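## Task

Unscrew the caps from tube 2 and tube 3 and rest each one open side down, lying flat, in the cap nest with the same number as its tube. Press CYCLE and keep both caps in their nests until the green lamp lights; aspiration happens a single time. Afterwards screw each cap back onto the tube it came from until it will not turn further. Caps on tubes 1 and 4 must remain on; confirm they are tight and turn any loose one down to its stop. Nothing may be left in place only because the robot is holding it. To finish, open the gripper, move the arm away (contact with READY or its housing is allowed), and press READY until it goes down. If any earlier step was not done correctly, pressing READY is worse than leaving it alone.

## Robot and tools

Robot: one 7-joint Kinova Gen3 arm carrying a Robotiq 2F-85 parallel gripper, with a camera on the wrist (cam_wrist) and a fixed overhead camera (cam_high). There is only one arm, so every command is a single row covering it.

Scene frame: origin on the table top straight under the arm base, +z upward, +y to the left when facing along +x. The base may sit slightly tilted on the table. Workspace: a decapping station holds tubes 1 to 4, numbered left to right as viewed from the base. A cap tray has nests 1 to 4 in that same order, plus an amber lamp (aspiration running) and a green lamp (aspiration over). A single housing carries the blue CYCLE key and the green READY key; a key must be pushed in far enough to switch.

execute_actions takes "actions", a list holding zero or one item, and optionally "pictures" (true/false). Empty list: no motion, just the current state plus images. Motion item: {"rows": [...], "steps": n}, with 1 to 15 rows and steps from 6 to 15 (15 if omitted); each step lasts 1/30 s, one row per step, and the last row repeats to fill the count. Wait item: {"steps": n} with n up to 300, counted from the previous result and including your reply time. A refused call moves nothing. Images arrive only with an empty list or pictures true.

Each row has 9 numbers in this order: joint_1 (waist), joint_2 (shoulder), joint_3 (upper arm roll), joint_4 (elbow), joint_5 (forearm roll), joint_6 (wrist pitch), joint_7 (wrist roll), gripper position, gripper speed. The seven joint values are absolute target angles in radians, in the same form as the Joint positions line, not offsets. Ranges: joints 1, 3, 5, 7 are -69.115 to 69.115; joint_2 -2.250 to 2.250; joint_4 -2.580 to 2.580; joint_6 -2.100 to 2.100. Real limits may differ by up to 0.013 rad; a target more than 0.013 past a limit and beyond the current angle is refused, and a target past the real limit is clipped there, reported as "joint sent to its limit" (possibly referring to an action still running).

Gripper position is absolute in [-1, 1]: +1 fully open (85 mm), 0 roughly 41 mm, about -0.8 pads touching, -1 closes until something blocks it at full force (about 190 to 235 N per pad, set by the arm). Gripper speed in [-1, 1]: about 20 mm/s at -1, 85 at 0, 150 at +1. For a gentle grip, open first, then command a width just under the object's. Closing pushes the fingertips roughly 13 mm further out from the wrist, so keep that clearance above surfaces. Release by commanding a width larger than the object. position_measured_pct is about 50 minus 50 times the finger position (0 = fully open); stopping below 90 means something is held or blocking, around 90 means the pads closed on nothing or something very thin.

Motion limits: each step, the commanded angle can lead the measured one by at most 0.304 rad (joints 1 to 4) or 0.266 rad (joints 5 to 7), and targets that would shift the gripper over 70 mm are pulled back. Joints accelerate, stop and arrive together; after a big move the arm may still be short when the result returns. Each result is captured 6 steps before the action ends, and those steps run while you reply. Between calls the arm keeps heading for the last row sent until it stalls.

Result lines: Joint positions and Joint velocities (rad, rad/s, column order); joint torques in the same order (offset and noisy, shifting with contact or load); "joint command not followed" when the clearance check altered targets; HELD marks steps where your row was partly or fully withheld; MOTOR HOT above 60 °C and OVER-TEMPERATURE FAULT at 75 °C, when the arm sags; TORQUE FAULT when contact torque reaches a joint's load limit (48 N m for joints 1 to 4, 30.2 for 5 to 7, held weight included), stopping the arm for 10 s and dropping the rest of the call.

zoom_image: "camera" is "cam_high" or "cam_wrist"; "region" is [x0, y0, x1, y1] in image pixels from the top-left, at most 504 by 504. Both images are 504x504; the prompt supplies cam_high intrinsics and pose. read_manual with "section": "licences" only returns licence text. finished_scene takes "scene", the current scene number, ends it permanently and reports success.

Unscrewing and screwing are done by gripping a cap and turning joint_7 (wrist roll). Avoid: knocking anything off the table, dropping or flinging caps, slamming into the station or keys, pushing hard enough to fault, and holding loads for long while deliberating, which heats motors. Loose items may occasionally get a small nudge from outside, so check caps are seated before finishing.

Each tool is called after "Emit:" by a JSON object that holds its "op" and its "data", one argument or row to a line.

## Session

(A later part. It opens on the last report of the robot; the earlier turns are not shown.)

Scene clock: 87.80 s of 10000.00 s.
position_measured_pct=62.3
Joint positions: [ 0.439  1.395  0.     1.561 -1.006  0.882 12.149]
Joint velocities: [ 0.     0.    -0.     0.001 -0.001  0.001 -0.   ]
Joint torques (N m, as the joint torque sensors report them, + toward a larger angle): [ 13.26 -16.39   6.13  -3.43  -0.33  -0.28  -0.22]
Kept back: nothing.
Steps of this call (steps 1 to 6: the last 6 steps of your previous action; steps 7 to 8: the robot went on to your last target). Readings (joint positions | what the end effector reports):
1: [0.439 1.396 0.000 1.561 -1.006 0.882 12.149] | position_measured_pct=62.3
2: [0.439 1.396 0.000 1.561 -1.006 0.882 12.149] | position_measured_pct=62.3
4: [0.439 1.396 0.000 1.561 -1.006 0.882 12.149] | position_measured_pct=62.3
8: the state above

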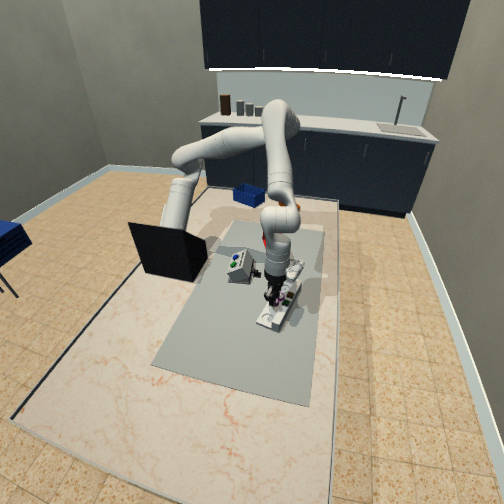

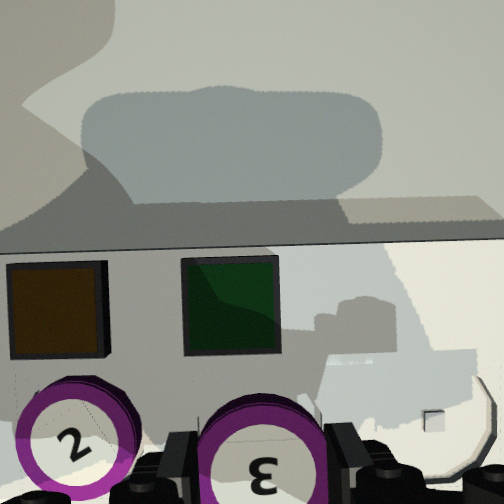

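Emit:
{"op": "zoom_image", "data": {
  "camera": "cam_wrist",
  "region": [336, 350, 504, 504]
}}

Emit:
{"op": "zoom_image", "data": {
  "camera": "cam_wrist",
  "region": [170, 370, 350, 504]
}}

Region (336, 350, 504, 504) of cam_wrist's 504x504 image, scaled by 3.000; it fills the top 462 rows of this view, and the rest is white.

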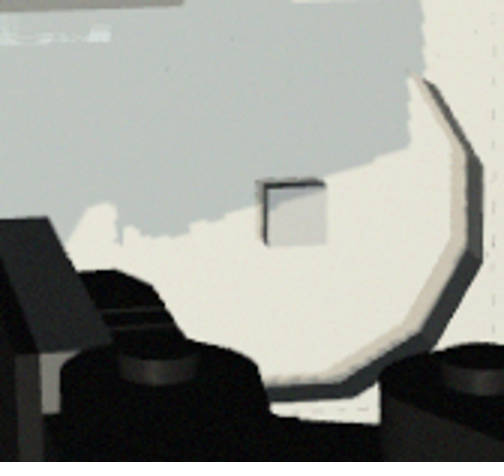

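Region (170, 370, 350, 504) of cam_wrist's 504x504 image, scaled by 2.800; it fills the top 375 rows of this view, and the rest is white.

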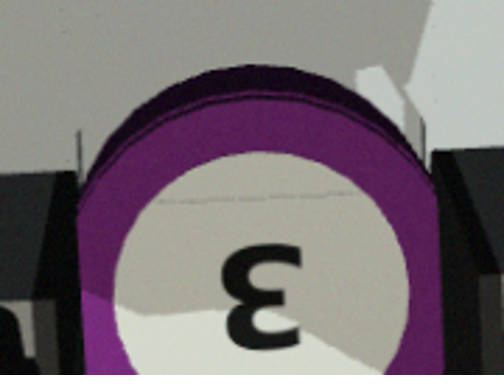

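Emit:
{"op": "execute_actions", "data": {
  "actions": [
    {"rows": [[0.407940,1.428822,0,1.556578,-1.054571,0.862642,12.17826,-1,0.2]], "steps": 13}
  ]
}}

Emit:
{"op": "execute_actions", "data": {
  "actions": [
    {"rows": [[0.407240,1.429580,0,1.556479,-1.055684,0.862202,12.17892,-1,0.2],[0.406540,1.430337,0,1.556380,-1.056797,0.861761,12.17958,-1,0.2],[0.405840,1.431095,0,1.556281,-1.057910,0.861321,12.18023,-1,0.2],[0.405140,1.431852,0,1.556182,-1.059023,0.860881,12.18089,-1,0.2],[0.404440,1.432610,0,1.556082,-1.060136,0.860440,12.18155,-1,0.2],[0.403740,1.433368,0,1.555983,-1.061250,0.860000,12.18221,-1,0.2],[0.403040,1.434125,0,1.555884,-1.062363,0.859559,12.18287,-1,0.2],[0.402340,1.434883,0,1.555785,-1.063476,0.859119,12.18353,-1,0.2],[0.401640,1.435641,0,1.555686,-1.064589,0.858679,12.18418,-1,0.2]], "steps": 15}
  ]
}}

Emit:
{"op": "execute_actions", "data": {
  "actions": [
    {"steps": 6}
  ]
}}

Scene clock: 90.77 s of 10000.00 s.
position_measured_pct=62.3
Joint positions: [ 0.41   1.427 -0.001  1.557 -1.055  0.863 12.178]
Joint velocities: [-0.008  0.006  0.021 -0.012 -0.007 -0.009  0.002]
Joint torques (N m, as the joint torque sensors report them, + toward a larger angle): [ 13.32 -15.2    6.25  -2.81  -0.07  -0.39  -0.23]
Steps of this call (steps 1 to 15: the robot went on to your last target; steps 16 to 82: nothing new was sent; steps 83 to 89: the first 7 steps of this action). Readings (joint positions | what the end effector reports):
83: [0.437 1.397 0.000 1.561 -1.007 0.882 12.150] | position_measured_pct=62.3
84: [0.431 1.403 0.001 1.559 -1.014 0.878 12.154] | position_measured_pct=62.3
86: [0.413 1.424 0.001 1.557 -1.043 0.867 12.172] | position_measured_pct=62.3
89: the state above

Scene clock: 91.27 s of 10000.00 s.
position_measured_pct=62.3
Joint positions: [ 0.402  1.435  0.     1.556 -1.063  0.859 12.183]
Joint velocities: [-0.02   0.022  0.001 -0.004 -0.033 -0.013  0.02 ]
Joint torques (N m, as the joint torque sensors report them, + toward a larger angle): [ 13.34 -16.35   6.18  -3.26  -0.42  -0.26  -0.44]
Steps of this call (steps 1 to 6: the last 6 steps of your previous action; steps 7 to 15: the first 9 steps of this action). Readings (joint positions | what the end effector reports):
7: [0.408 1.429 0.000 1.557 -1.055 0.863 12.178] | position_measured_pct=62.3
8: [0.407 1.430 0.000 1.556 -1.056 0.862 12.179] | position_measured_pct=62.3
10: [0.406 1.431 0.000 1.556 -1.058 0.861 12.180] | position_measured_pct=62.3
14: [0.403 1.434 -0.000 1.556 -1.062 0.860 12.183] | position_measured_pct=62.3
15: the state above

Scene clock: 91.47 s of 10000.00 s.
position_measured_pct=62.3
Joint positions: [ 0.402  1.436 -0.     1.556 -1.065  0.859 12.184]
Joint velocities: [-0.001  0.001  0.    -0.001 -0.001  0.     0.   ]
Joint torques (N m, as the joint torque sensors report them, + toward a larger angle): [ 13.32 -16.36   6.24  -2.99  -0.37  -0.22  -0.19]
Kept back: nothing.
Steps of this call (steps 1 to 6: the last 6 steps of your previous action). Readings (joint positions | what the end effector reports):
1: [0.402 1.435 -0.000 1.556 -1.064 0.859 12.184] | position_measured_pct=62.3
2: [0.402 1.435 -0.000 1.556 -1.064 0.859 12.184] | position_measured_pct=62.3
4: [0.402 1.435 -0.000 1.556 -1.065 0.859 12.184] | position_measured_pct=62.3
6: the state above

Emit:
{"op": "execute_actions", "data": {
  "actions": [
    {"rows": [[0.401220,1.436095,0,1.555627,-1.065257,0.858415,12.18458,-1,0.2],[0.400800,1.436550,0,1.555567,-1.065925,0.858150,12.18497,-1,0.2],[0.400380,1.437004,0,1.555508,-1.066592,0.857886,12.18537,-1,0.2],[0.399960,1.437459,0,1.555448,-1.067260,0.857622,12.18576,-1,0.2],[0.399540,1.437914,0,1.555389,-1.067928,0.857358,12.18616,-1,0.2],[0.399120,1.438368,0,1.555329,-1.068596,0.857093,12.18655,-1,0.2]], "steps": 14}
  ]
}}

Emit:
{"op": "execute_actions", "data": {
  "actions": [
    {"steps": 6}
  ]
}}

Scene clock: 92.23 s of 10000.00 s.
position_measured_pct=62.3
Joint positions: [ 0.4    1.437  0.001  1.555 -1.068  0.857 12.187]
Joint velocities: [-0.     0.004 -0.002 -0.001 -0.004 -0.005  0.001]
Joint torques (N m, as the joint torque sensors report them, + toward a larger angle): [ 12.63 -15.34   5.96  -2.9   -0.43  -0.22  -0.12]
Steps of this call (steps 1 to 15: the robot went on to your last target; steps 16 to 23: the first 8 steps of this action). Readings (joint positions | what the end effector reports):
16: [0.401 1.436 0.000 1.556 -1.065 0.859 12.184] | position_measured_pct=62.3
17: [0.401 1.436 0.000 1.556 -1.065 0.858 12.185] | position_measured_pct=62.3
19: [0.400 1.437 0.000 1.555 -1.067 0.858 12.185] | position_measured_pct=62.3
23: the state above

Scene clock: 92.43 s of 10000.00 s.
position_measured_pct=62.3
Joint positions: [ 0.4    1.437  0.001  1.555 -1.068  0.857 12.187]
Joint velocities: [0.002 0.    0.    0.001 0.    0.    0.001]
Joint torques (N m, as the joint torque sensors report them, + toward a larger angle): [ 12.64 -15.53   5.79  -2.98  -0.48  -0.44  -0.3 ]
Kept back: nothing.
Steps of this call (steps 1 to 6: the last 6 steps of your previous action). Readings (joint positions | what the end effector reports):
1: [0.400 1.437 0.001 1.555 -1.068 0.857 12.187] | position_measured_pct=62.3
2: [0.400 1.437 0.001 1.555 -1.068 0.857 12.187] | position_measured_pct=62.3
4: [0.400 1.437 0.001 1.555 -1.068 0.857 12.187] | position_measured_pct=62.3
6: the state above

Emit:
{"op": "execute_actions", "data": {
  "actions": [
    {"rows": [[0.400100,1.437308,0,1.555468,-1.067038,0.857710,12.18563,-1,0.2],[0.400100,1.437308,0,1.555468,-1.067038,0.857710,12.18563,-0.08,0.0],[0.400100,1.437308,0,1.555468,-1.067038,0.857710,12.18563,-0.08,0.0],[0.400100,1.437308,0,1.555468,-1.067038,0.857710,12.18563,-0.08,0.0],[0.400100,1.437308,0,1.555468,-1.067038,0.857710,12.18563,-0.08,0.0],[0.400100,1.437308,0,1.555468,-1.067038,0.857710,12.18563,-0.08,0.0],[0.400100,1.437308,0,1.555468,-1.067038,0.857710,12.18563,-0.08,0.0],[0.400100,1.437308,0,1.555468,-1.067038,0.857710,12.18563,-0.08,0.0],[0.4029,1.4343,0,1.5559,-1.0626,0.8595,12.1830,-0.08,0.0],[0.4071,1.4297,0,1.5565,-1.0559,0.8621,12.1790,-0.08,0.0],[0.4141,1.4222,0,1.5575,-1.0448,0.8665,12.1725,-0.08,0.0]], "steps": 15}
  ]
}}

Emit:
{"op": "execute_actions", "data": {
  "actions": [
    {"rows": [[0.438741,1.395484,0,1.560937,-1.005594,0.882018,12.1493,-0.08,0.0]], "steps": 14}
  ],
  "pictures": true
}}

Scene clock: 93.33 s of 10000.00 s.
position_measured_pct=54.4
Joint positions: [ 0.401  1.436 -0.     1.556 -1.066  0.858 12.185]
Joint velocities: [ 0.052 -0.048 -0.019  0.019  0.066  0.03  -0.036]
Joint torques (N m, as the joint torque sensors report them, + toward a larger angle): [ 14.69 -18.43   6.89  -3.76  -0.54  -0.3   -0.55]
Steps of this call (steps 1 to 15: the robot went on to your last target; steps 16 to 18: nothing new was sent; steps 19 to 27: the first 9 steps of this action). Readings (joint positions | what the end effector reports):
19: [0.400 1.437 0.000 1.555 -1.068 0.857 12.186] | position_measured_pct=62.3
20: [0.401 1.437 0.000 1.555 -1.067 0.858 12.186] | position_measured_pct=62.3
22: [0.400 1.437 0.000 1.555 -1.067 0.858 12.186] | position_measured_pct=59.9
26: [0.400 1.437 -0.000 1.555 -1.067 0.858 12.186] | position_measured_pct=54.8
27: the state above

Scene clock: 93.80 s of 10000.00 s.
position_measured_pct=54.0
Joint positions: [ 0.438  1.397  0.     1.561 -1.006  0.882 12.149]
Joint velocities: [ 0.008 -0.009 -0.008  0.005 -0.002  0.002  0.001]
Joint torques (N m, as the joint torque sensors report them, + toward a larger angle): [ 12.98 -16.42   6.49  -3.89  -0.21  -0.39  -0.32]
Steps of this call (steps 1 to 6: the last 6 steps of your previous action; steps 7 to 14: the first 8 steps of this action). Readings (joint positions | what the end effector reports):
7: [0.415 1.421 -0.000 1.558 -1.044 0.867 12.172] | position_measured_pct=54.0
8: [0.421 1.415 -0.001 1.559 -1.036 0.870 12.168] | position_measured_pct=54.0
10: [0.436 1.398 -0.000 1.560 -1.012 0.880 12.153] | position_measured_pct=54.0
14: the state above

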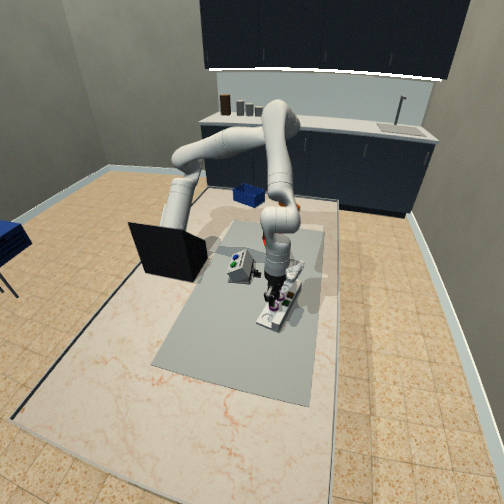

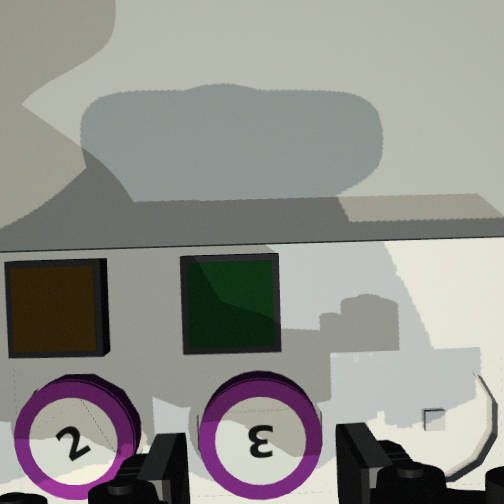

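Emit:
{"op": "zoom_image", "data": {
  "camera": "cam_wrist",
  "region": [0, 350, 336, 504]
}}

Region (0, 350, 336, 504) of cam_wrist's 504x504 image, scaled by 1.500; it fills the top 231 rows of this view, and the rest is white.

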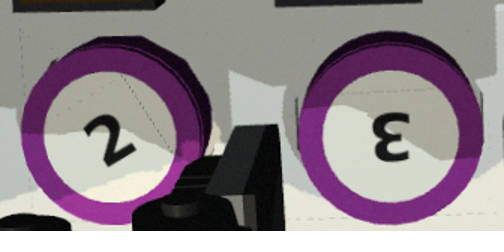

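Emit:
{"op": "zoom_image", "data": {
  "camera": "cam_high",
  "region": [215, 240, 275, 300]
}}

Region (215, 240, 275, 300) of cam_high's 504x504 image, scaled by 8.400, with more detail than that image has.

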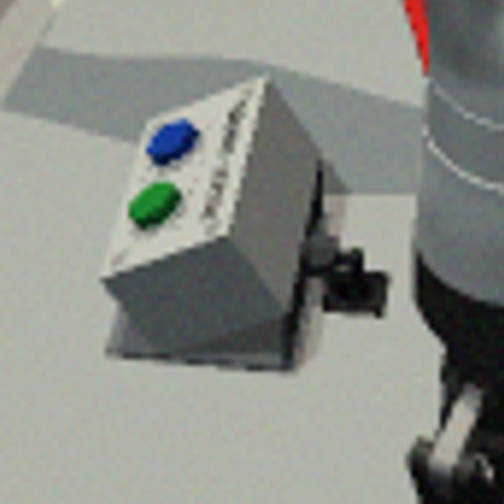

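Emit:
{"op": "execute_actions", "data": {
  "actions": [
    {"rows": [[0.623364,0.906263,0,2.346054,-1.066490,0.735594,12.85,0.1,0.0]], "steps": 15}
  ]
}}

Emit:
{"op": "execute_actions", "data": {
  "actions": [
    {"steps": 24}
  ],
  "pictures": true
}}

Scene clock: 99.33 s of 10000.00 s.
position_measured_pct=45.2
Joint positions: [ 0.535  1.202  0.001  1.746 -1.037  0.806 12.309]
Joint velocities: [ 0.361 -1.052  0.007  1.035 -0.128 -0.307  0.918]
Joint torques (N m, as the joint torque sensors report them, + toward a larger angle): [ 10.63 -14.59   4.7   -3.43  -0.71  -0.28  -0.01]
Steps of this call (steps 1 to 6: the last 6 steps of your previous action; steps 7 to 15: the robot went on to your last target; steps 16 to 157: nothing new was sent; steps 158 to 166: the first 9 steps of this action). Readings (joint positions | what the end effector reports):
158: [0.440 1.394 -0.000 1.562 -1.006 0.881 12.150] | position_measured_pct=54.0
159: [0.444 1.387 -0.001 1.568 -1.007 0.879 12.154] | position_measured_pct=53.6
161: [0.462 1.357 -0.002 1.596 -1.012 0.866 12.177] | position_measured_pct=49.6
165: [0.523 1.236 0.000 1.712 -1.033 0.817 12.279] | position_measured_pct=45.2
166: the state above

Scene clock: 100.13 s of 10000.00 s.
position_measured_pct=45.2
Joint positions: [ 0.623  0.908 -0.     2.346 -1.066  0.736 12.85 ]
Joint velocities: [ 0.004 -0.011  0.001  0.006 -0.002 -0.     0.   ]
Joint torques (N m, as the joint torque sensors report them, + toward a larger angle): [ 7.76 -8.81  3.62 -2.87 -0.07 -0.18 -0.27]
Kept back: nothing.
Steps of this call (steps 1 to 6: the last 6 steps of your previous action; steps 7 to 24: the robot went on to your last target). Readings (joint positions | what the end effector reports):
1: [0.547 1.166 0.001 1.781 -1.041 0.797 12.340] | position_measured_pct=45.2
2: [0.557 1.132 0.001 1.817 -1.045 0.788 12.372] | position_measured_pct=45.2
4: [0.574 1.073 0.001 1.891 -1.051 0.774 12.438] | position_measured_pct=45.2
8: [0.596 0.997 0.001 2.035 -1.058 0.756 12.565] | position_measured_pct=45.2
24: the state above

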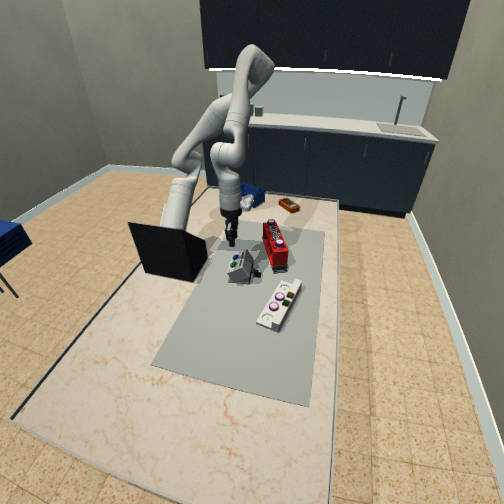

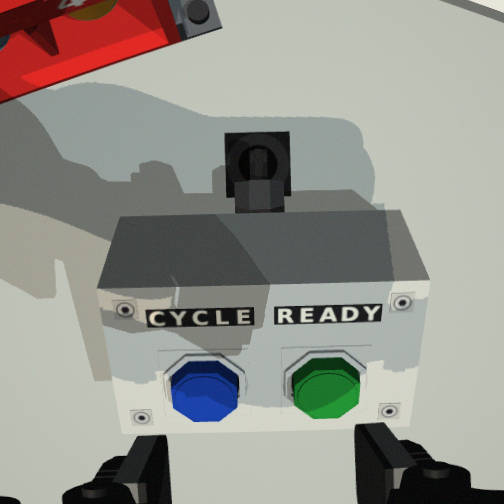

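Emit:
{"op": "execute_actions", "data": {
  "actions": [
    {"steps": 4}
  ],
  "pictures": true
}}

Emit:
{"op": "zoom_image", "data": {
  "camera": "cam_wrist",
  "region": [150, 330, 390, 450]
}}

Scene clock: 100.30 s of 10000.00 s.
position_measured_pct=45.2
Joint positions: [ 0.623  0.907  0.     2.346 -1.066  0.736 12.85 ]
Joint velocities: [ 0.001 -0.003  0.     0.001  0.001 -0.     0.   ]
Joint torques (N m, as the joint torque sensors report them, + toward a larger angle): [ 7.86 -9.21  3.77 -2.7  -0.34 -0.22 -0.3 ]
Kept back: nothing.
Steps of this call (steps 1 to 5: the robot went on to your last target). Readings (joint positions | what the end effector reports):
1: [0.623 0.907 -0.000 2.346 -1.066 0.736 12.850] | position_measured_pct=45.2
2: [0.623 0.907 0.000 2.346 -1.066 0.736 12.850] | position_measured_pct=45.2
4: [0.623 0.907 0.000 2.346 -1.066 0.736 12.850] | position_measured_pct=45.2
5: the state above

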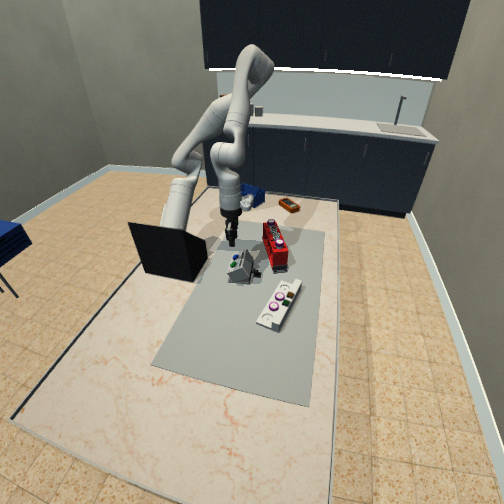

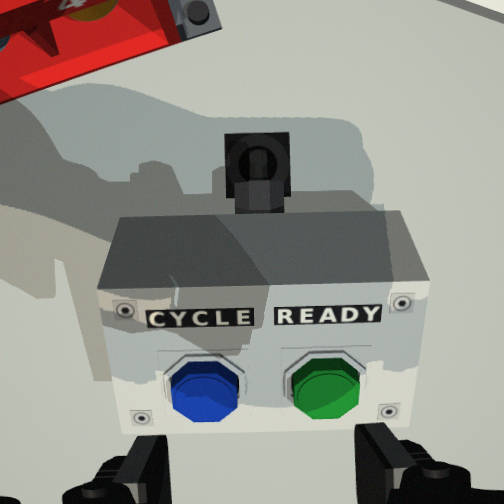

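Region (150, 330, 390, 450) of cam_wrist's 504x504 image, scaled by 2.100.

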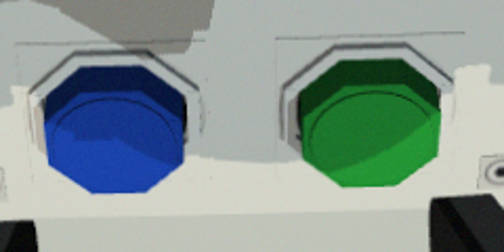

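Emit:
{"op": "zoom_image", "data": {
  "camera": "cam_wrist",
  "region": [155, 340, 255, 440]
}}

Emit:
{"op": "zoom_image", "data": {
  "camera": "cam_wrist",
  "region": [277, 340, 377, 440]
}}

Region (155, 340, 255, 440) of cam_wrist's 504x504 image, scaled by 5.040.

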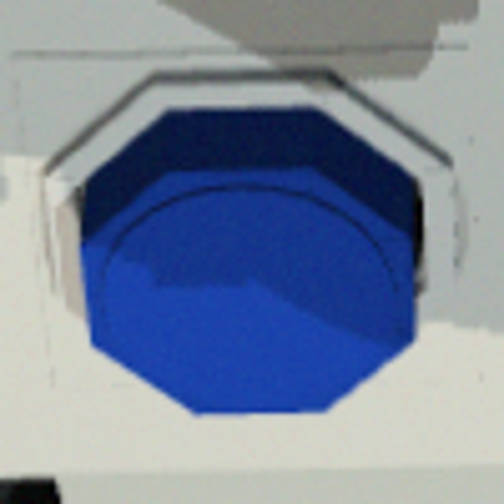

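Region (277, 340, 377, 440) of cam_wrist's 504x504 image, scaled by 5.040.

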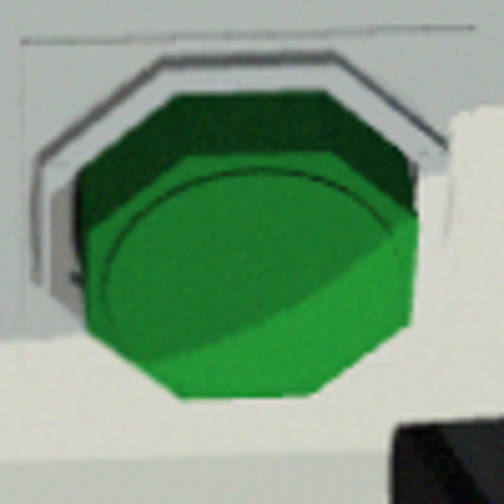

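Emit:
{"op": "execute_actions", "data": {
  "actions": [
    {"rows": [[0.472933,1.072621,0,2.475873,-1.557274,0.696437,13.2950,-0.9,0.0]], "steps": 15}
  ]
}}

Emit:
{"op": "execute_actions", "data": {
  "actions": [
    {"steps": 20}
  ],
  "pictures": true
}}

Scene clock: 108.50 s of 10000.00 s.
position_measured_pct=63.9
Joint positions: [ 0.518  1.023 -0.001  2.438 -1.314  0.708 13.097]
Joint velocities: [-0.26   0.287  0.002  0.251 -1.214 -0.077  1.173]
Joint torques (N m, as the joint torque sensors report them, + toward a larger angle): [  8.68 -10.27   4.08  -1.24  -0.37  -0.37   0.03]
Steps of this call (steps 1 to 30: the robot went on to your last target; steps 31 to 237: nothing new was sent; steps 238 to 246: the first 9 steps of this action). Readings (joint positions | what the end effector reports):
238: [0.622 0.908 0.000 2.347 -1.068 0.735 12.851] | position_measured_pct=45.2
239: [0.615 0.915 0.001 2.351 -1.076 0.734 12.859] | position_measured_pct=45.6
241: [0.588 0.945 0.001 2.372 -1.119 0.727 12.901] | position_measured_pct=49.6
245: [0.528 1.012 -0.001 2.429 -1.273 0.711 13.057] | position_measured_pct=61.1
246: the state above

Scene clock: 109.17 s of 10000.00 s.
position_measured_pct=90.9
Joint positions: [ 0.473  1.073 -0.     2.476 -1.557  0.696 13.295]
Joint velocities: [-0.     0.001 -0.    -0.001 -0.001 -0.    -0.   ]
Joint torques (N m, as the joint torque sensors report them, + toward a larger angle): [ 8.35 -9.48  3.61  0.27 -0.36 -0.19 -0.33]
Kept back: nothing.
Steps of this call (steps 1 to 6: the last 6 steps of your previous action; steps 7 to 20: the robot went on to your last target). Readings (joint positions | what the end effector reports):
1: [0.510 1.032 -0.001 2.445 -1.355 0.706 13.135] | position_measured_pct=67.1
2: [0.503 1.040 -0.000 2.452 -1.395 0.704 13.169] | position_measured_pct=69.8
4: [0.488 1.056 -0.000 2.464 -1.476 0.700 13.233] | position_measured_pct=76.2
8: [0.476 1.069 -0.000 2.475 -1.556 0.696 13.294] | position_measured_pct=88.1
20: the state above

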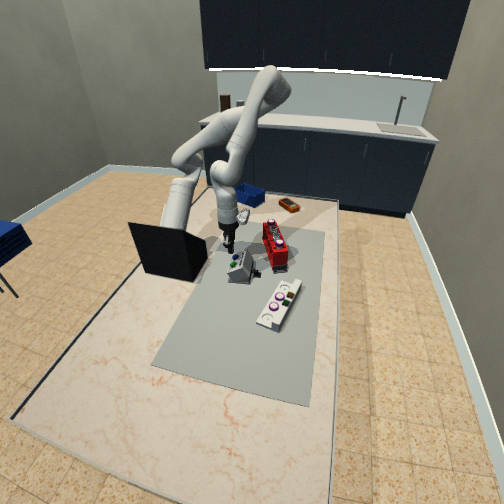

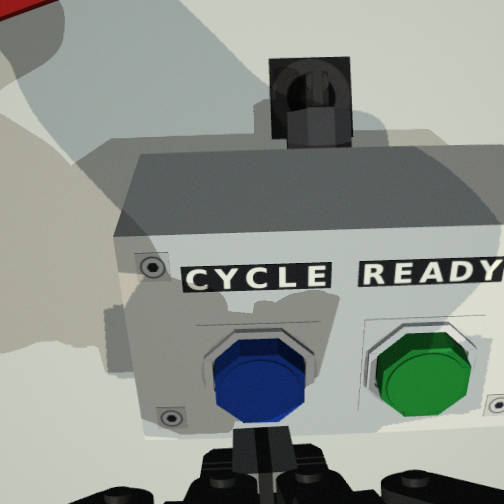

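Emit:
{"op": "zoom_image", "data": {
  "camera": "cam_wrist",
  "region": [190, 320, 330, 460]
}}

Region (190, 320, 330, 460) of cam_wrist's 504x504 image, scaled by 3.600.

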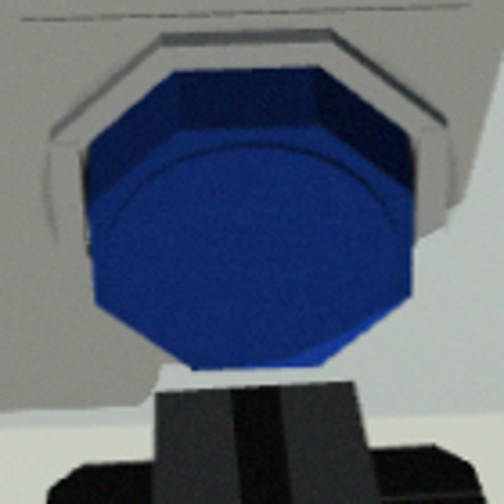

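Emit:
{"op": "execute_actions", "data": {
  "actions": [
    {"rows": [[0.440006,1.091393,0,2.467354,-1.599348,0.709783,13.3107,-0.9,0.0]], "steps": 12}
  ]
}}

Emit:
{"op": "execute_actions", "data": {
  "actions": [
    {"rows": [[0.438371,1.092310,0,2.466896,-1.601351,0.710459,13.3114,-0.9,0.0],[0.436736,1.093226,0,2.466437,-1.603354,0.711134,13.3121,-0.9,0.0],[0.435102,1.094143,0,2.465979,-1.605357,0.711810,13.3127,-0.9,0.0],[0.433467,1.095059,0,2.465520,-1.607360,0.712485,13.3134,-0.9,0.0],[0.431836,1.095968,0,2.465051,-1.609329,0.713163,13.3140,-0.9,0.0],[0.430205,1.096878,0,2.464581,-1.611299,0.713841,13.3147,-0.9,0.0],[0.428574,1.097787,0,2.464112,-1.613268,0.714519,13.3153,-0.9,0.0],[0.426943,1.098696,0,2.463642,-1.615237,0.715197,13.3159,-0.9,0.0],[0.425316,1.099598,0,2.463162,-1.617173,0.715878,13.3165,-0.9,0.0],[0.423689,1.100499,0,2.462682,-1.619108,0.716559,13.3171,-0.9,0.0],[0.422062,1.101401,0,2.462202,-1.621044,0.717239,13.3177,-0.9,0.0],[0.420435,1.102302,0,2.461722,-1.622979,0.717920,13.3183,-0.9,0.0]], "steps": 15}
  ]
}}

Emit:
{"op": "execute_actions", "data": {
  "actions": [
    {"steps": 8}
  ],
  "pictures": true
}}

Scene clock: 112.13 s of 10000.00 s.
position_measured_pct=90.9
Joint positions: [ 0.443  1.09  -0.001  2.468 -1.599  0.71  13.311]
Joint velocities: [-0.    -0.004  0.012 -0.009 -0.025  0.007  0.008]
Joint torques (N m, as the joint torque sensors report them, + toward a larger angle): [ 8.24 -9.57  3.54  0.99 -0.15 -0.45 -0.3 ]
Steps of this call (steps 1 to 15: the robot went on to your last target; steps 16 to 83: nothing new was sent; steps 84 to 89: the first 6 steps of this action). Readings (joint positions | what the end effector reports):
84: [0.471 1.074 0.000 2.476 -1.558 0.697 13.295] | position_measured_pct=90.9
85: [0.464 1.078 0.001 2.474 -1.564 0.699 13.298] | position_measured_pct=90.9
87: [0.444 1.089 -0.000 2.469 -1.590 0.707 13.307] | position_measured_pct=90.9
89: the state above

Scene clock: 112.63 s of 10000.00 s.
position_measured_pct=90.9
Joint positions: [ 0.427  1.099  0.     2.464 -1.615  0.715 13.316]
Joint velocities: [-0.05   0.027 -0.    -0.016 -0.06   0.021  0.018]
Joint torques (N m, as the joint torque sensors report them, + toward a larger angle): [  8.55 -10.12   3.83   0.48  -0.13  -0.21  -0.52]
Steps of this call (steps 1 to 6: the last 6 steps of your previous action; steps 7 to 15: the first 9 steps of this action). Readings (joint positions | what the end effector reports):
7: [0.440 1.092 0.000 2.467 -1.600 0.710 13.311] | position_measured_pct=90.9
8: [0.438 1.092 0.000 2.467 -1.601 0.710 13.311] | position_measured_pct=90.9
10: [0.435 1.094 0.000 2.466 -1.605 0.712 13.313] | position_measured_pct=90.9
14: [0.429 1.098 0.000 2.464 -1.613 0.714 13.315] | position_measured_pct=90.9
15: the state above

Scene clock: 112.90 s of 10000.00 s.
position_measured_pct=90.9
Joint positions: [ 0.421  1.102 -0.     2.462 -1.623  0.718 13.318]
Joint velocities: [-0.004  0.003  0.    -0.     0.001 -0.    -0.   ]
Joint torques (N m, as the joint torque sensors report them, + toward a larger angle): [ 8.88 -9.71  3.83  0.63 -0.26 -0.22 -0.36]
Kept back: nothing.
Steps of this call (steps 1 to 6: the last 6 steps of your previous action; steps 7 to 8: the robot went on to your last target). Readings (joint positions | what the end effector reports):
1: [0.426 1.099 0.000 2.463 -1.617 0.716 13.316] | position_measured_pct=90.9
2: [0.424 1.100 0.000 2.463 -1.619 0.716 13.317] | position_measured_pct=90.9
4: [0.421 1.102 -0.000 2.462 -1.622 0.718 13.318] | position_measured_pct=90.9
8: the state above

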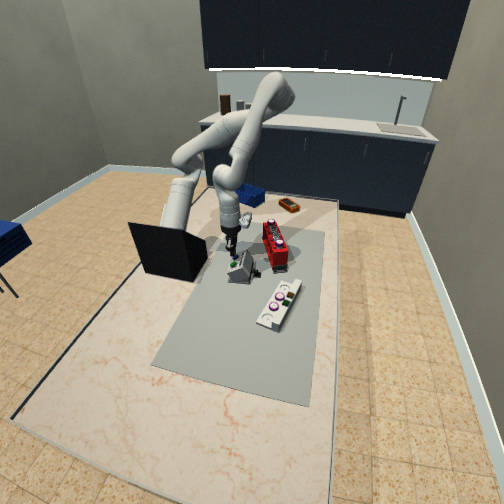

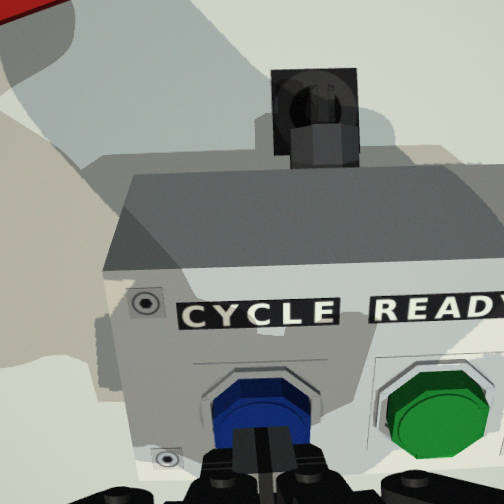

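Emit:
{"op": "execute_actions", "data": {
  "actions": [
    {"rows": [[0.419136,1.103017,0,2.461329,-1.624500,0.718467,13.3187,-0.9,0.0],[0.417838,1.103733,0,2.460936,-1.626022,0.719014,13.3192,-0.9,0.0],[0.416539,1.104448,0,2.460544,-1.627543,0.719560,13.3196,-0.9,0.0],[0.415241,1.105164,0,2.460151,-1.629065,0.720107,13.3201,-0.9,0.0],[0.413942,1.105879,0,2.459758,-1.630586,0.720654,13.3205,-0.9,0.0],[0.412646,1.106589,0,2.459357,-1.632080,0.721203,13.3209,-0.9,0.0],[0.411351,1.107298,0,2.458955,-1.633574,0.721752,13.3213,-0.9,0.0],[0.410055,1.108008,0,2.458554,-1.635069,0.722301,13.3218,-0.9,0.0],[0.408760,1.108717,0,2.458152,-1.636563,0.722850,13.3222,-0.9,0.0],[0.407464,1.109427,0,2.457751,-1.638057,0.723399,13.3226,-0.9,0.0]], "steps": 15}
  ]
}}

Emit:
{"op": "execute_actions", "data": {
  "actions": [
    {"steps": 6}
  ],
  "pictures": true
}}

Scene clock: 113.77 s of 10000.00 s.
position_measured_pct=90.9
Joint positions: [ 0.411  1.108  0.001  2.459 -1.634  0.722 13.322]
Joint velocities: [-0.034  0.018  0.003 -0.007 -0.042  0.016  0.013]
Joint torques (N m, as the joint torque sensors report them, + toward a larger angle): [ 7.91 -8.67  3.34 -0.1  -0.56 -0.22 -0.13]
Steps of this call (steps 1 to 15: the robot went on to your last target; steps 16 to 17: nothing new was sent; steps 18 to 26: the first 9 steps of this action). Readings (joint positions | what the end effector reports):
18: [0.420 1.103 0.000 2.462 -1.623 0.718 13.318] | position_measured_pct=90.9
19: [0.419 1.103 0.000 2.461 -1.624 0.718 13.319] | position_measured_pct=90.9
21: [0.416 1.105 0.000 2.461 -1.627 0.719 13.320] | position_measured_pct=90.9
25: [0.412 1.107 0.000 2.459 -1.633 0.722 13.321] | position_measured_pct=90.9
26: the state above

Scene clock: 113.97 s of 10000.00 s.
position_measured_pct=90.9
Joint positions: [ 0.408  1.108  0.001  2.459 -1.637  0.723 13.323]
Joint velocities: [-0.002 -0.     0.     0.003 -0.001  0.     0.001]
Joint torques (N m, as the joint torque sensors report them, + toward a larger angle): [ 7.93 -9.12  3.26 -0.2  -0.57 -0.08 -0.33]
Kept back: nothing.
Steps of this call (steps 1 to 6: the last 6 steps of your previous action). Readings (joint positions | what the end effector reports):
1: [0.409 1.108 0.001 2.459 -1.636 0.723 13.322] | position_measured_pct=90.9
2: [0.409 1.108 0.001 2.459 -1.637 0.723 13.322] | position_measured_pct=90.9
4: [0.409 1.108 0.001 2.459 -1.637 0.723 13.323] | position_measured_pct=90.9
6: the state above

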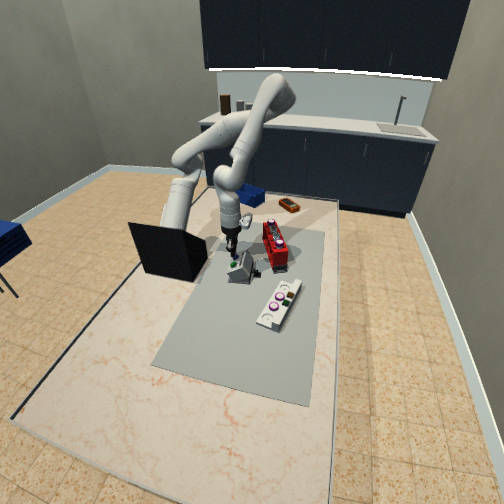

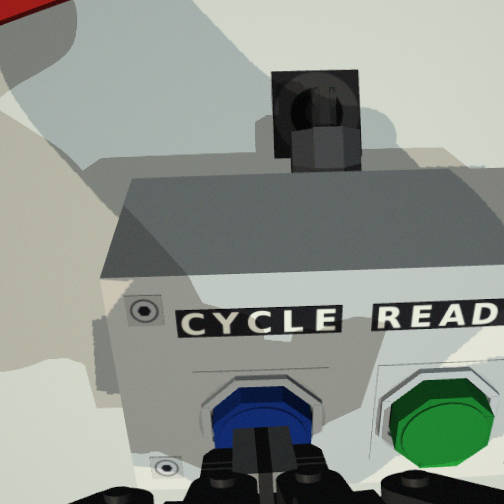

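Emit:
{"op": "zoom_image", "data": {
  "camera": "cam_high",
  "region": [245, 270, 315, 340]
}}

Region (245, 270, 315, 340) of cam_high's 504x504 image, scaled by 7.200, with more detail than that image has.

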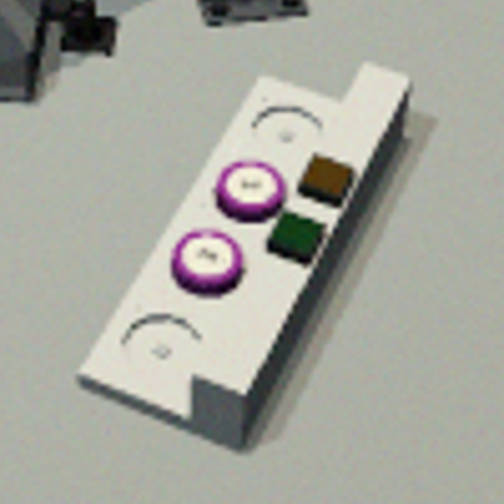

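Emit:
{"op": "execute_actions", "data": {
  "actions": [],
  "pictures": true
}}

Scene clock: 116.43 s of 10000.00 s.
position_measured_pct=90.9
Joint positions: [ 0.408  1.109  0.001  2.459 -1.637  0.723 13.323]
Joint velocities: [-0.001  0.001 -0.     0.001 -0.001 -0.    -0.   ]
Joint torques (N m, as the joint torque sensors report them, + toward a larger angle): [ 8.1  -9.12  3.16 -0.06 -0.62 -0.05 -0.37]
Kept back: nothing.
Steps of this call (steps 1 to 15: the robot went on to your last target; steps 16 to 74: nothing new was sent). Readings (joint positions | what the end effector reports):
1: [0.408 1.109 0.001 2.459 -1.637 0.723 13.323] | position_measured_pct=90.9
2: [0.408 1.109 0.001 2.459 -1.637 0.723 13.323] | position_measured_pct=90.9
4: [0.408 1.109 0.001 2.459 -1.637 0.723 13.323] | position_measured_pct=90.9
8: [0.408 1.109 0.001 2.459 -1.637 0.723 13.323] | position_measured_pct=90.9
74: the state above
The arm was judged still, so your last target was given up. Only a new action makes it travel on or press farther. Fingers that are still opening or closing keep moving.

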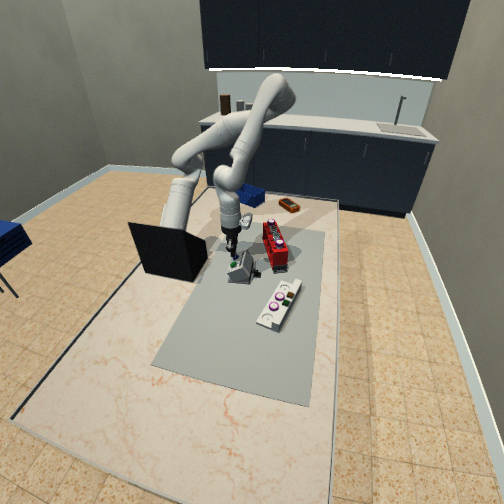

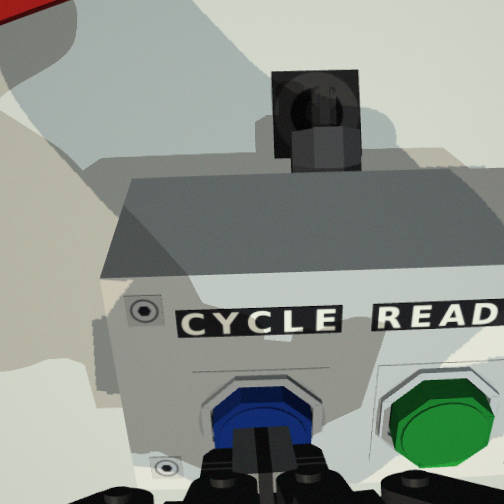

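Emit:
{"op": "execute_actions", "data": {
  "actions": [
    {"rows": [[0.405848,1.110307,0,2.457238,-1.639891,0.724088,13.3231,-0.9,0],[0.404233,1.111186,0,2.456726,-1.641725,0.724777,13.3236,-0.9,0],[0.402617,1.112066,0,2.456213,-1.643559,0.725465,13.3240,-0.9,0],[0.401002,1.112945,0,2.455700,-1.645393,0.726154,13.3245,-0.9,0],[0.399390,1.113817,0,2.455177,-1.647193,0.726846,13.3250,-0.9,0],[0.397778,1.114690,0,2.454653,-1.648994,0.727537,13.3254,-0.9,0]], "steps": 15}
  ],
  "pictures": true
}}

Scene clock: 117.03 s of 10000.00 s.
position_measured_pct=90.9
Joint positions: [ 0.399  1.113  0.001  2.456 -1.648  0.727 13.325]
Joint velocities: [-0.003  0.002  0.001  0.    -0.002  0.003  0.   ]
Joint torques (N m, as the joint torque sensors report them, + toward a larger angle): [ 7.87 -8.95  2.86 -0.77 -0.87 -0.07 -0.27]
Steps of this call (steps 1 to 9: nothing new was sent; steps 10 to 18: the first 9 steps of this action). Readings (joint positions | what the end effector reports):
10: [0.408 1.109 0.001 2.459 -1.638 0.723 13.323] | position_measured_pct=90.9
11: [0.406 1.110 0.001 2.458 -1.639 0.724 13.323] | position_measured_pct=90.9
13: [0.403 1.111 0.001 2.457 -1.643 0.725 13.324] | position_measured_pct=90.9
17: [0.399 1.113 0.001 2.456 -1.648 0.727 13.325] | position_measured_pct=90.9
18: the state above

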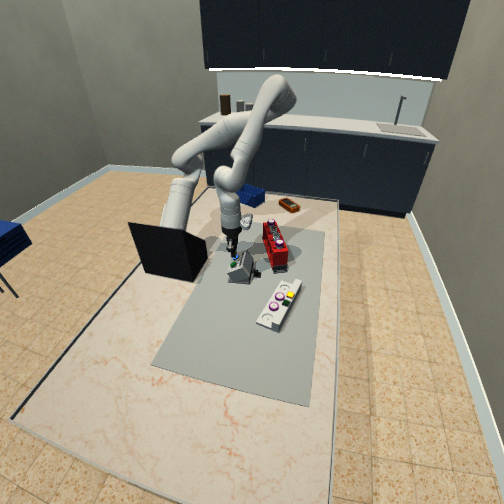

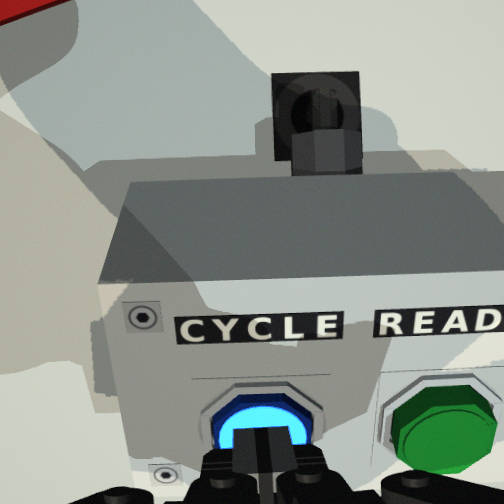

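Emit:
{"op": "execute_actions", "data": {
  "actions": [
    {"rows": [[0.407464,1.109427,0,2.457751,-1.638057,0.723399,13.3226,-0.9,0],[0.420435,1.102302,0,2.461722,-1.622979,0.717920,13.3183,-0.9,0],[0.440006,1.091393,0,2.467354,-1.599348,0.709783,13.3107,-0.9,0],[0.440006,1.091393,0,2.467354,-1.599348,0.709783,13.3107,-0.9,0],[0.472933,1.072621,0,2.475873,-1.557274,0.696437,13.2950,-0.9,0]], "steps": 12}
  ]
}}

Scene clock: 117.47 s of 10000.00 s.
position_measured_pct=90.9
Joint positions: [ 0.451  1.085 -0.     2.47  -1.59   0.707 13.307]
Joint velocities: [ 0.403 -0.233  0.002  0.1    0.519 -0.163 -0.188]
Joint torques (N m, as the joint torque sensors report them, + toward a larger angle): [  9.66 -10.27   4.37   0.61  -0.5   -0.32  -0.49]
Steps of this call (steps 1 to 6: the last 6 steps of your previous action; step 7: the robot went on to your last target; steps 8 to 13: the first 6 steps of this action). Readings (joint positions | what the end effector reports):
8: [0.401 1.112 0.001 2.457 -1.647 0.727 13.325] | position_measured_pct=90.9
9: [0.408 1.109 0.001 2.459 -1.641 0.724 13.324] | position_measured_pct=90.9
11: [0.429 1.098 0.000 2.464 -1.619 0.716 13.317] | position_measured_pct=90.9
13: the state above

Emit:
{"op": "execute_actions", "data": {
  "actions": [
    {"rows": [[0.623364,0.906263,0,2.346054,-1.066490,0.735594,13.6,-0.9,0],[0.623364,0.906263,0,2.346054,-1.066490,0.735594,13.7,-0.9,0],[0.623364,0.906263,0,2.346054,-1.066490,0.735594,13.8,-0.9,0],[0.623364,0.906263,0,2.346054,-1.066490,0.735594,13.9,-0.9,0],[0.623364,0.906263,0,2.346054,-1.066490,0.735594,14.0,-0.9,0],[0.623364,0.906263,0,2.346054,-1.066490,0.735594,14.1,-0.9,0],[0.623364,0.906263,0,2.346054,-1.066490,0.735594,14.2,-0.9,0],[0.623364,0.906263,0,2.346054,-1.066490,0.735594,14.3,-0.06,0],[0.623364,0.906263,0,2.346054,-1.066490,0.735594,14.4,-0.06,0],[0.623364,0.906263,0,2.346054,-1.066490,0.735594,14.5,-0.06,0],[0.623364,0.906263,0,2.346054,-1.066490,0.735594,14.6,-0.06,0],[0.623364,0.906263,0,2.346054,-1.066490,0.735594,14.7,-0.06,0],[0.623364,0.906263,0,2.346054,-1.066490,0.735594,14.8,-0.06,0],[0.623364,0.906263,0,2.346054,-1.066490,0.735594,14.9,-0.06,0],[0.623364,0.906263,0,2.346054,-1.066490,0.735594,15.0,-0.06,0]], "steps": 15}
  ]
}}

Emit:
{"op": "execute_actions", "data": {
  "actions": [
    {"rows": [[0.4323,1.2333,0,1.646,-0.9524,0.9156,15.2046,-0.06,0]], "steps": 15}
  ],
  "pictures": true
}}

Scene clock: 120.07 s of 10000.00 s.
position_measured_pct=90.5
Joint positions: [ 0.578  0.956  0.     2.384 -1.31   0.724 13.543]
Joint velocities: [ 0.26  -0.288 -0.001 -0.247  1.214  0.076  1.215]
Joint torques (N m, as the joint torque sensors report them, + toward a larger angle): [ 7.47 -8.42  3.59 -0.41 -0.11 -0.15 -0.42]
Steps of this call (steps 1 to 6: the last 6 steps of your previous action; steps 7 to 30: the robot went on to your last target; steps 31 to 69: nothing new was sent; steps 70 to 78: the first 9 steps of this action). Readings (joint positions | what the end effector reports):
70: [0.474 1.071 -0.000 2.475 -1.556 0.697 13.296] | position_measured_pct=90.9
71: [0.481 1.064 -0.001 2.471 -1.548 0.698 13.304] | position_measured_pct=90.9
73: [0.509 1.034 -0.001 2.450 -1.505 0.704 13.346] | position_measured_pct=90.9
77: [0.568 0.967 0.000 2.393 -1.351 0.721 13.502] | position_measured_pct=90.9
78: the state above

Scene clock: 120.57 s of 10000.00 s.
position_measured_pct=53.6
Joint positions: [ 0.514  1.089 -0.     2.156 -0.999  0.835 14.105]
Joint velocities: [-0.437  0.781 -0.013 -1.243  0.274  0.47   1.094]
Joint torques (N m, as the joint torque sensors report them, + toward a larger angle): [ 10.89 -14.05   5.35  -2.73  -0.1    0.14  -0.34]
Steps of this call (steps 1 to 6: the last 6 steps of your previous action; steps 7 to 15: the first 9 steps of this action). Readings (joint positions | what the end effector reports):
7: [0.611 0.920 0.000 2.354 -1.120 0.733 13.827] | position_measured_pct=71.8
8: [0.608 0.924 0.001 2.348 -1.104 0.736 13.866] | position_measured_pct=69.0
10: [0.594 0.949 0.001 2.320 -1.067 0.752 13.929] | position_measured_pct=63.1
14: [0.530 1.061 0.000 2.198 -1.009 0.818 14.068] | position_measured_pct=54.0
15: the state above

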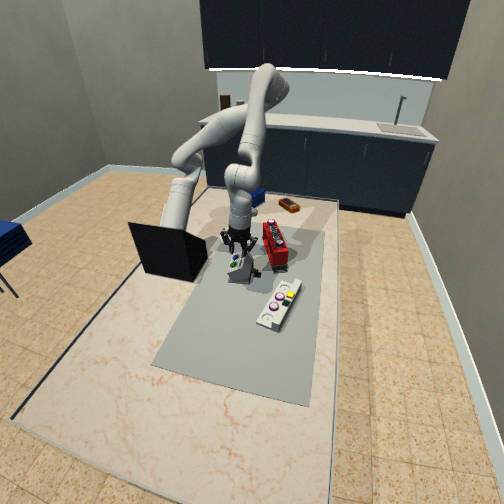

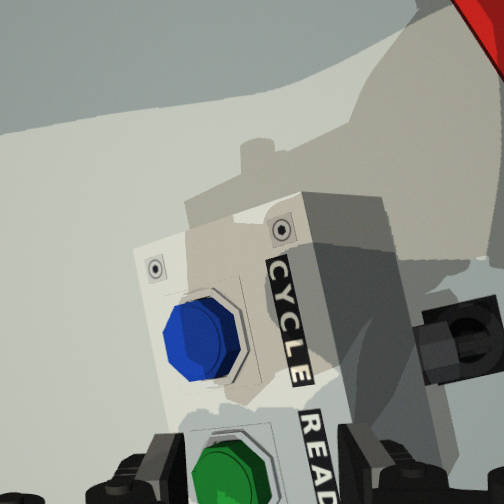

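Emit:
{"op": "execute_actions", "data": {
  "actions": [
    {"rows": [[0.4323,1.2333,0,1.646,-0.9524,0.9156,15.2046,-0.06,0],[0.4323,1.2333,0,1.646,-0.9524,0.9156,15.2046,-0.06,0],[0.4323,1.2333,0,1.646,-0.9524,0.9156,15.2046,-0.06,0],[0.4323,1.2333,0,1.646,-0.9524,0.9156,15.2046,-0.06,0],[0.4323,1.2333,0,1.646,-0.9524,0.9156,15.2046,-0.06,0],[0.4323,1.2333,0,1.646,-0.9524,0.9156,15.2046,-0.06,0],[0.3588,1.3100,0,1.6354,-1.0699,0.8743,15.2746,-0.06,0]], "steps": 15}
  ],
  "pictures": true
}}

Scene clock: 121.27 s of 10000.00 s.
position_measured_pct=52.8
Joint positions: [ 0.425  1.24   0.001  1.656 -0.963  0.909 14.887]
Joint velocities: [-0.253  0.282  0.019 -0.146 -0.307 -0.119  1.216]
Joint torques (N m, as the joint torque sensors report them, + toward a larger angle): [  9.64 -11.41   4.    -2.76  -0.29  -0.32  -0.38]
Steps of this call (steps 1 to 6: the last 6 steps of your previous action; steps 7 to 12: the robot went on to your last target; steps 13 to 21: the first 9 steps of this action). Readings (joint positions | what the end effector reports):
13: [0.441 1.218 -0.000 1.727 -0.957 0.908 14.562] | position_measured_pct=52.8
14: [0.440 1.220 -0.000 1.711 -0.956 0.910 14.602] | position_measured_pct=52.8
16: [0.437 1.224 -0.000 1.688 -0.955 0.912 14.683] | position_measured_pct=52.8
20: [0.432 1.232 0.001 1.662 -0.956 0.912 14.846] | position_measured_pct=52.8
21: the state above

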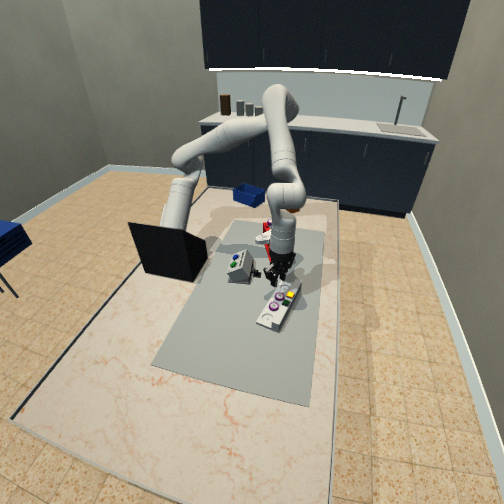

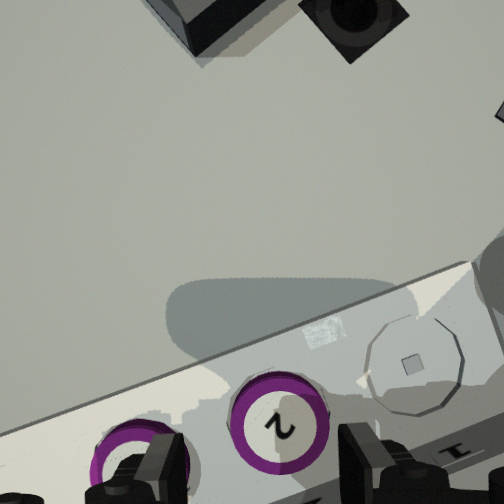

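Emit:
{"op": "execute_actions", "data": {
  "actions": [
    {"rows": [[0.3588,1.3100,0,1.6354,-1.0699,0.8743,15.2746,-0.06,0]], "steps": 15}
  ],
  "pictures": true
}}

Scene clock: 121.77 s of 10000.00 s.
position_measured_pct=52.8
Joint positions: [ 0.36   1.309 -0.     1.635 -1.07   0.874 15.275]
Joint velocities: [-0.007  0.007  0.001 -0.     0.002  0.    -0.001]
Joint torques (N m, as the joint torque sensors report them, + toward a larger angle): [ 13.24 -15.38   6.06  -2.89  -0.32  -0.2   -0.35]
Steps of this call (steps 1 to 6: the last 6 steps of your previous action; steps 7 to 15: the first 9 steps of this action). Readings (joint positions | what the end effector reports):
7: [0.373 1.295 -0.000 1.639 -1.048 0.881 15.171] | position_measured_pct=52.8
8: [0.368 1.300 -0.000 1.638 -1.056 0.879 15.210] | position_measured_pct=52.8
10: [0.362 1.307 -0.001 1.636 -1.067 0.875 15.263] | position_measured_pct=52.8
14: [0.360 1.309 -0.000 1.635 -1.070 0.874 15.275] | position_measured_pct=52.8
15: the state above

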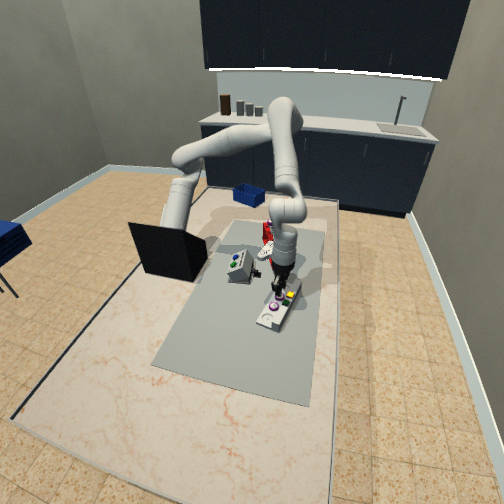

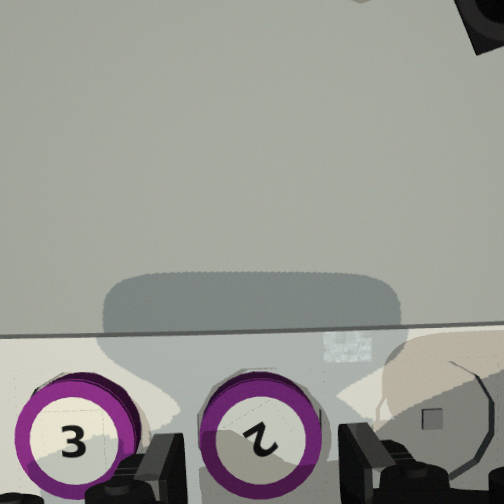

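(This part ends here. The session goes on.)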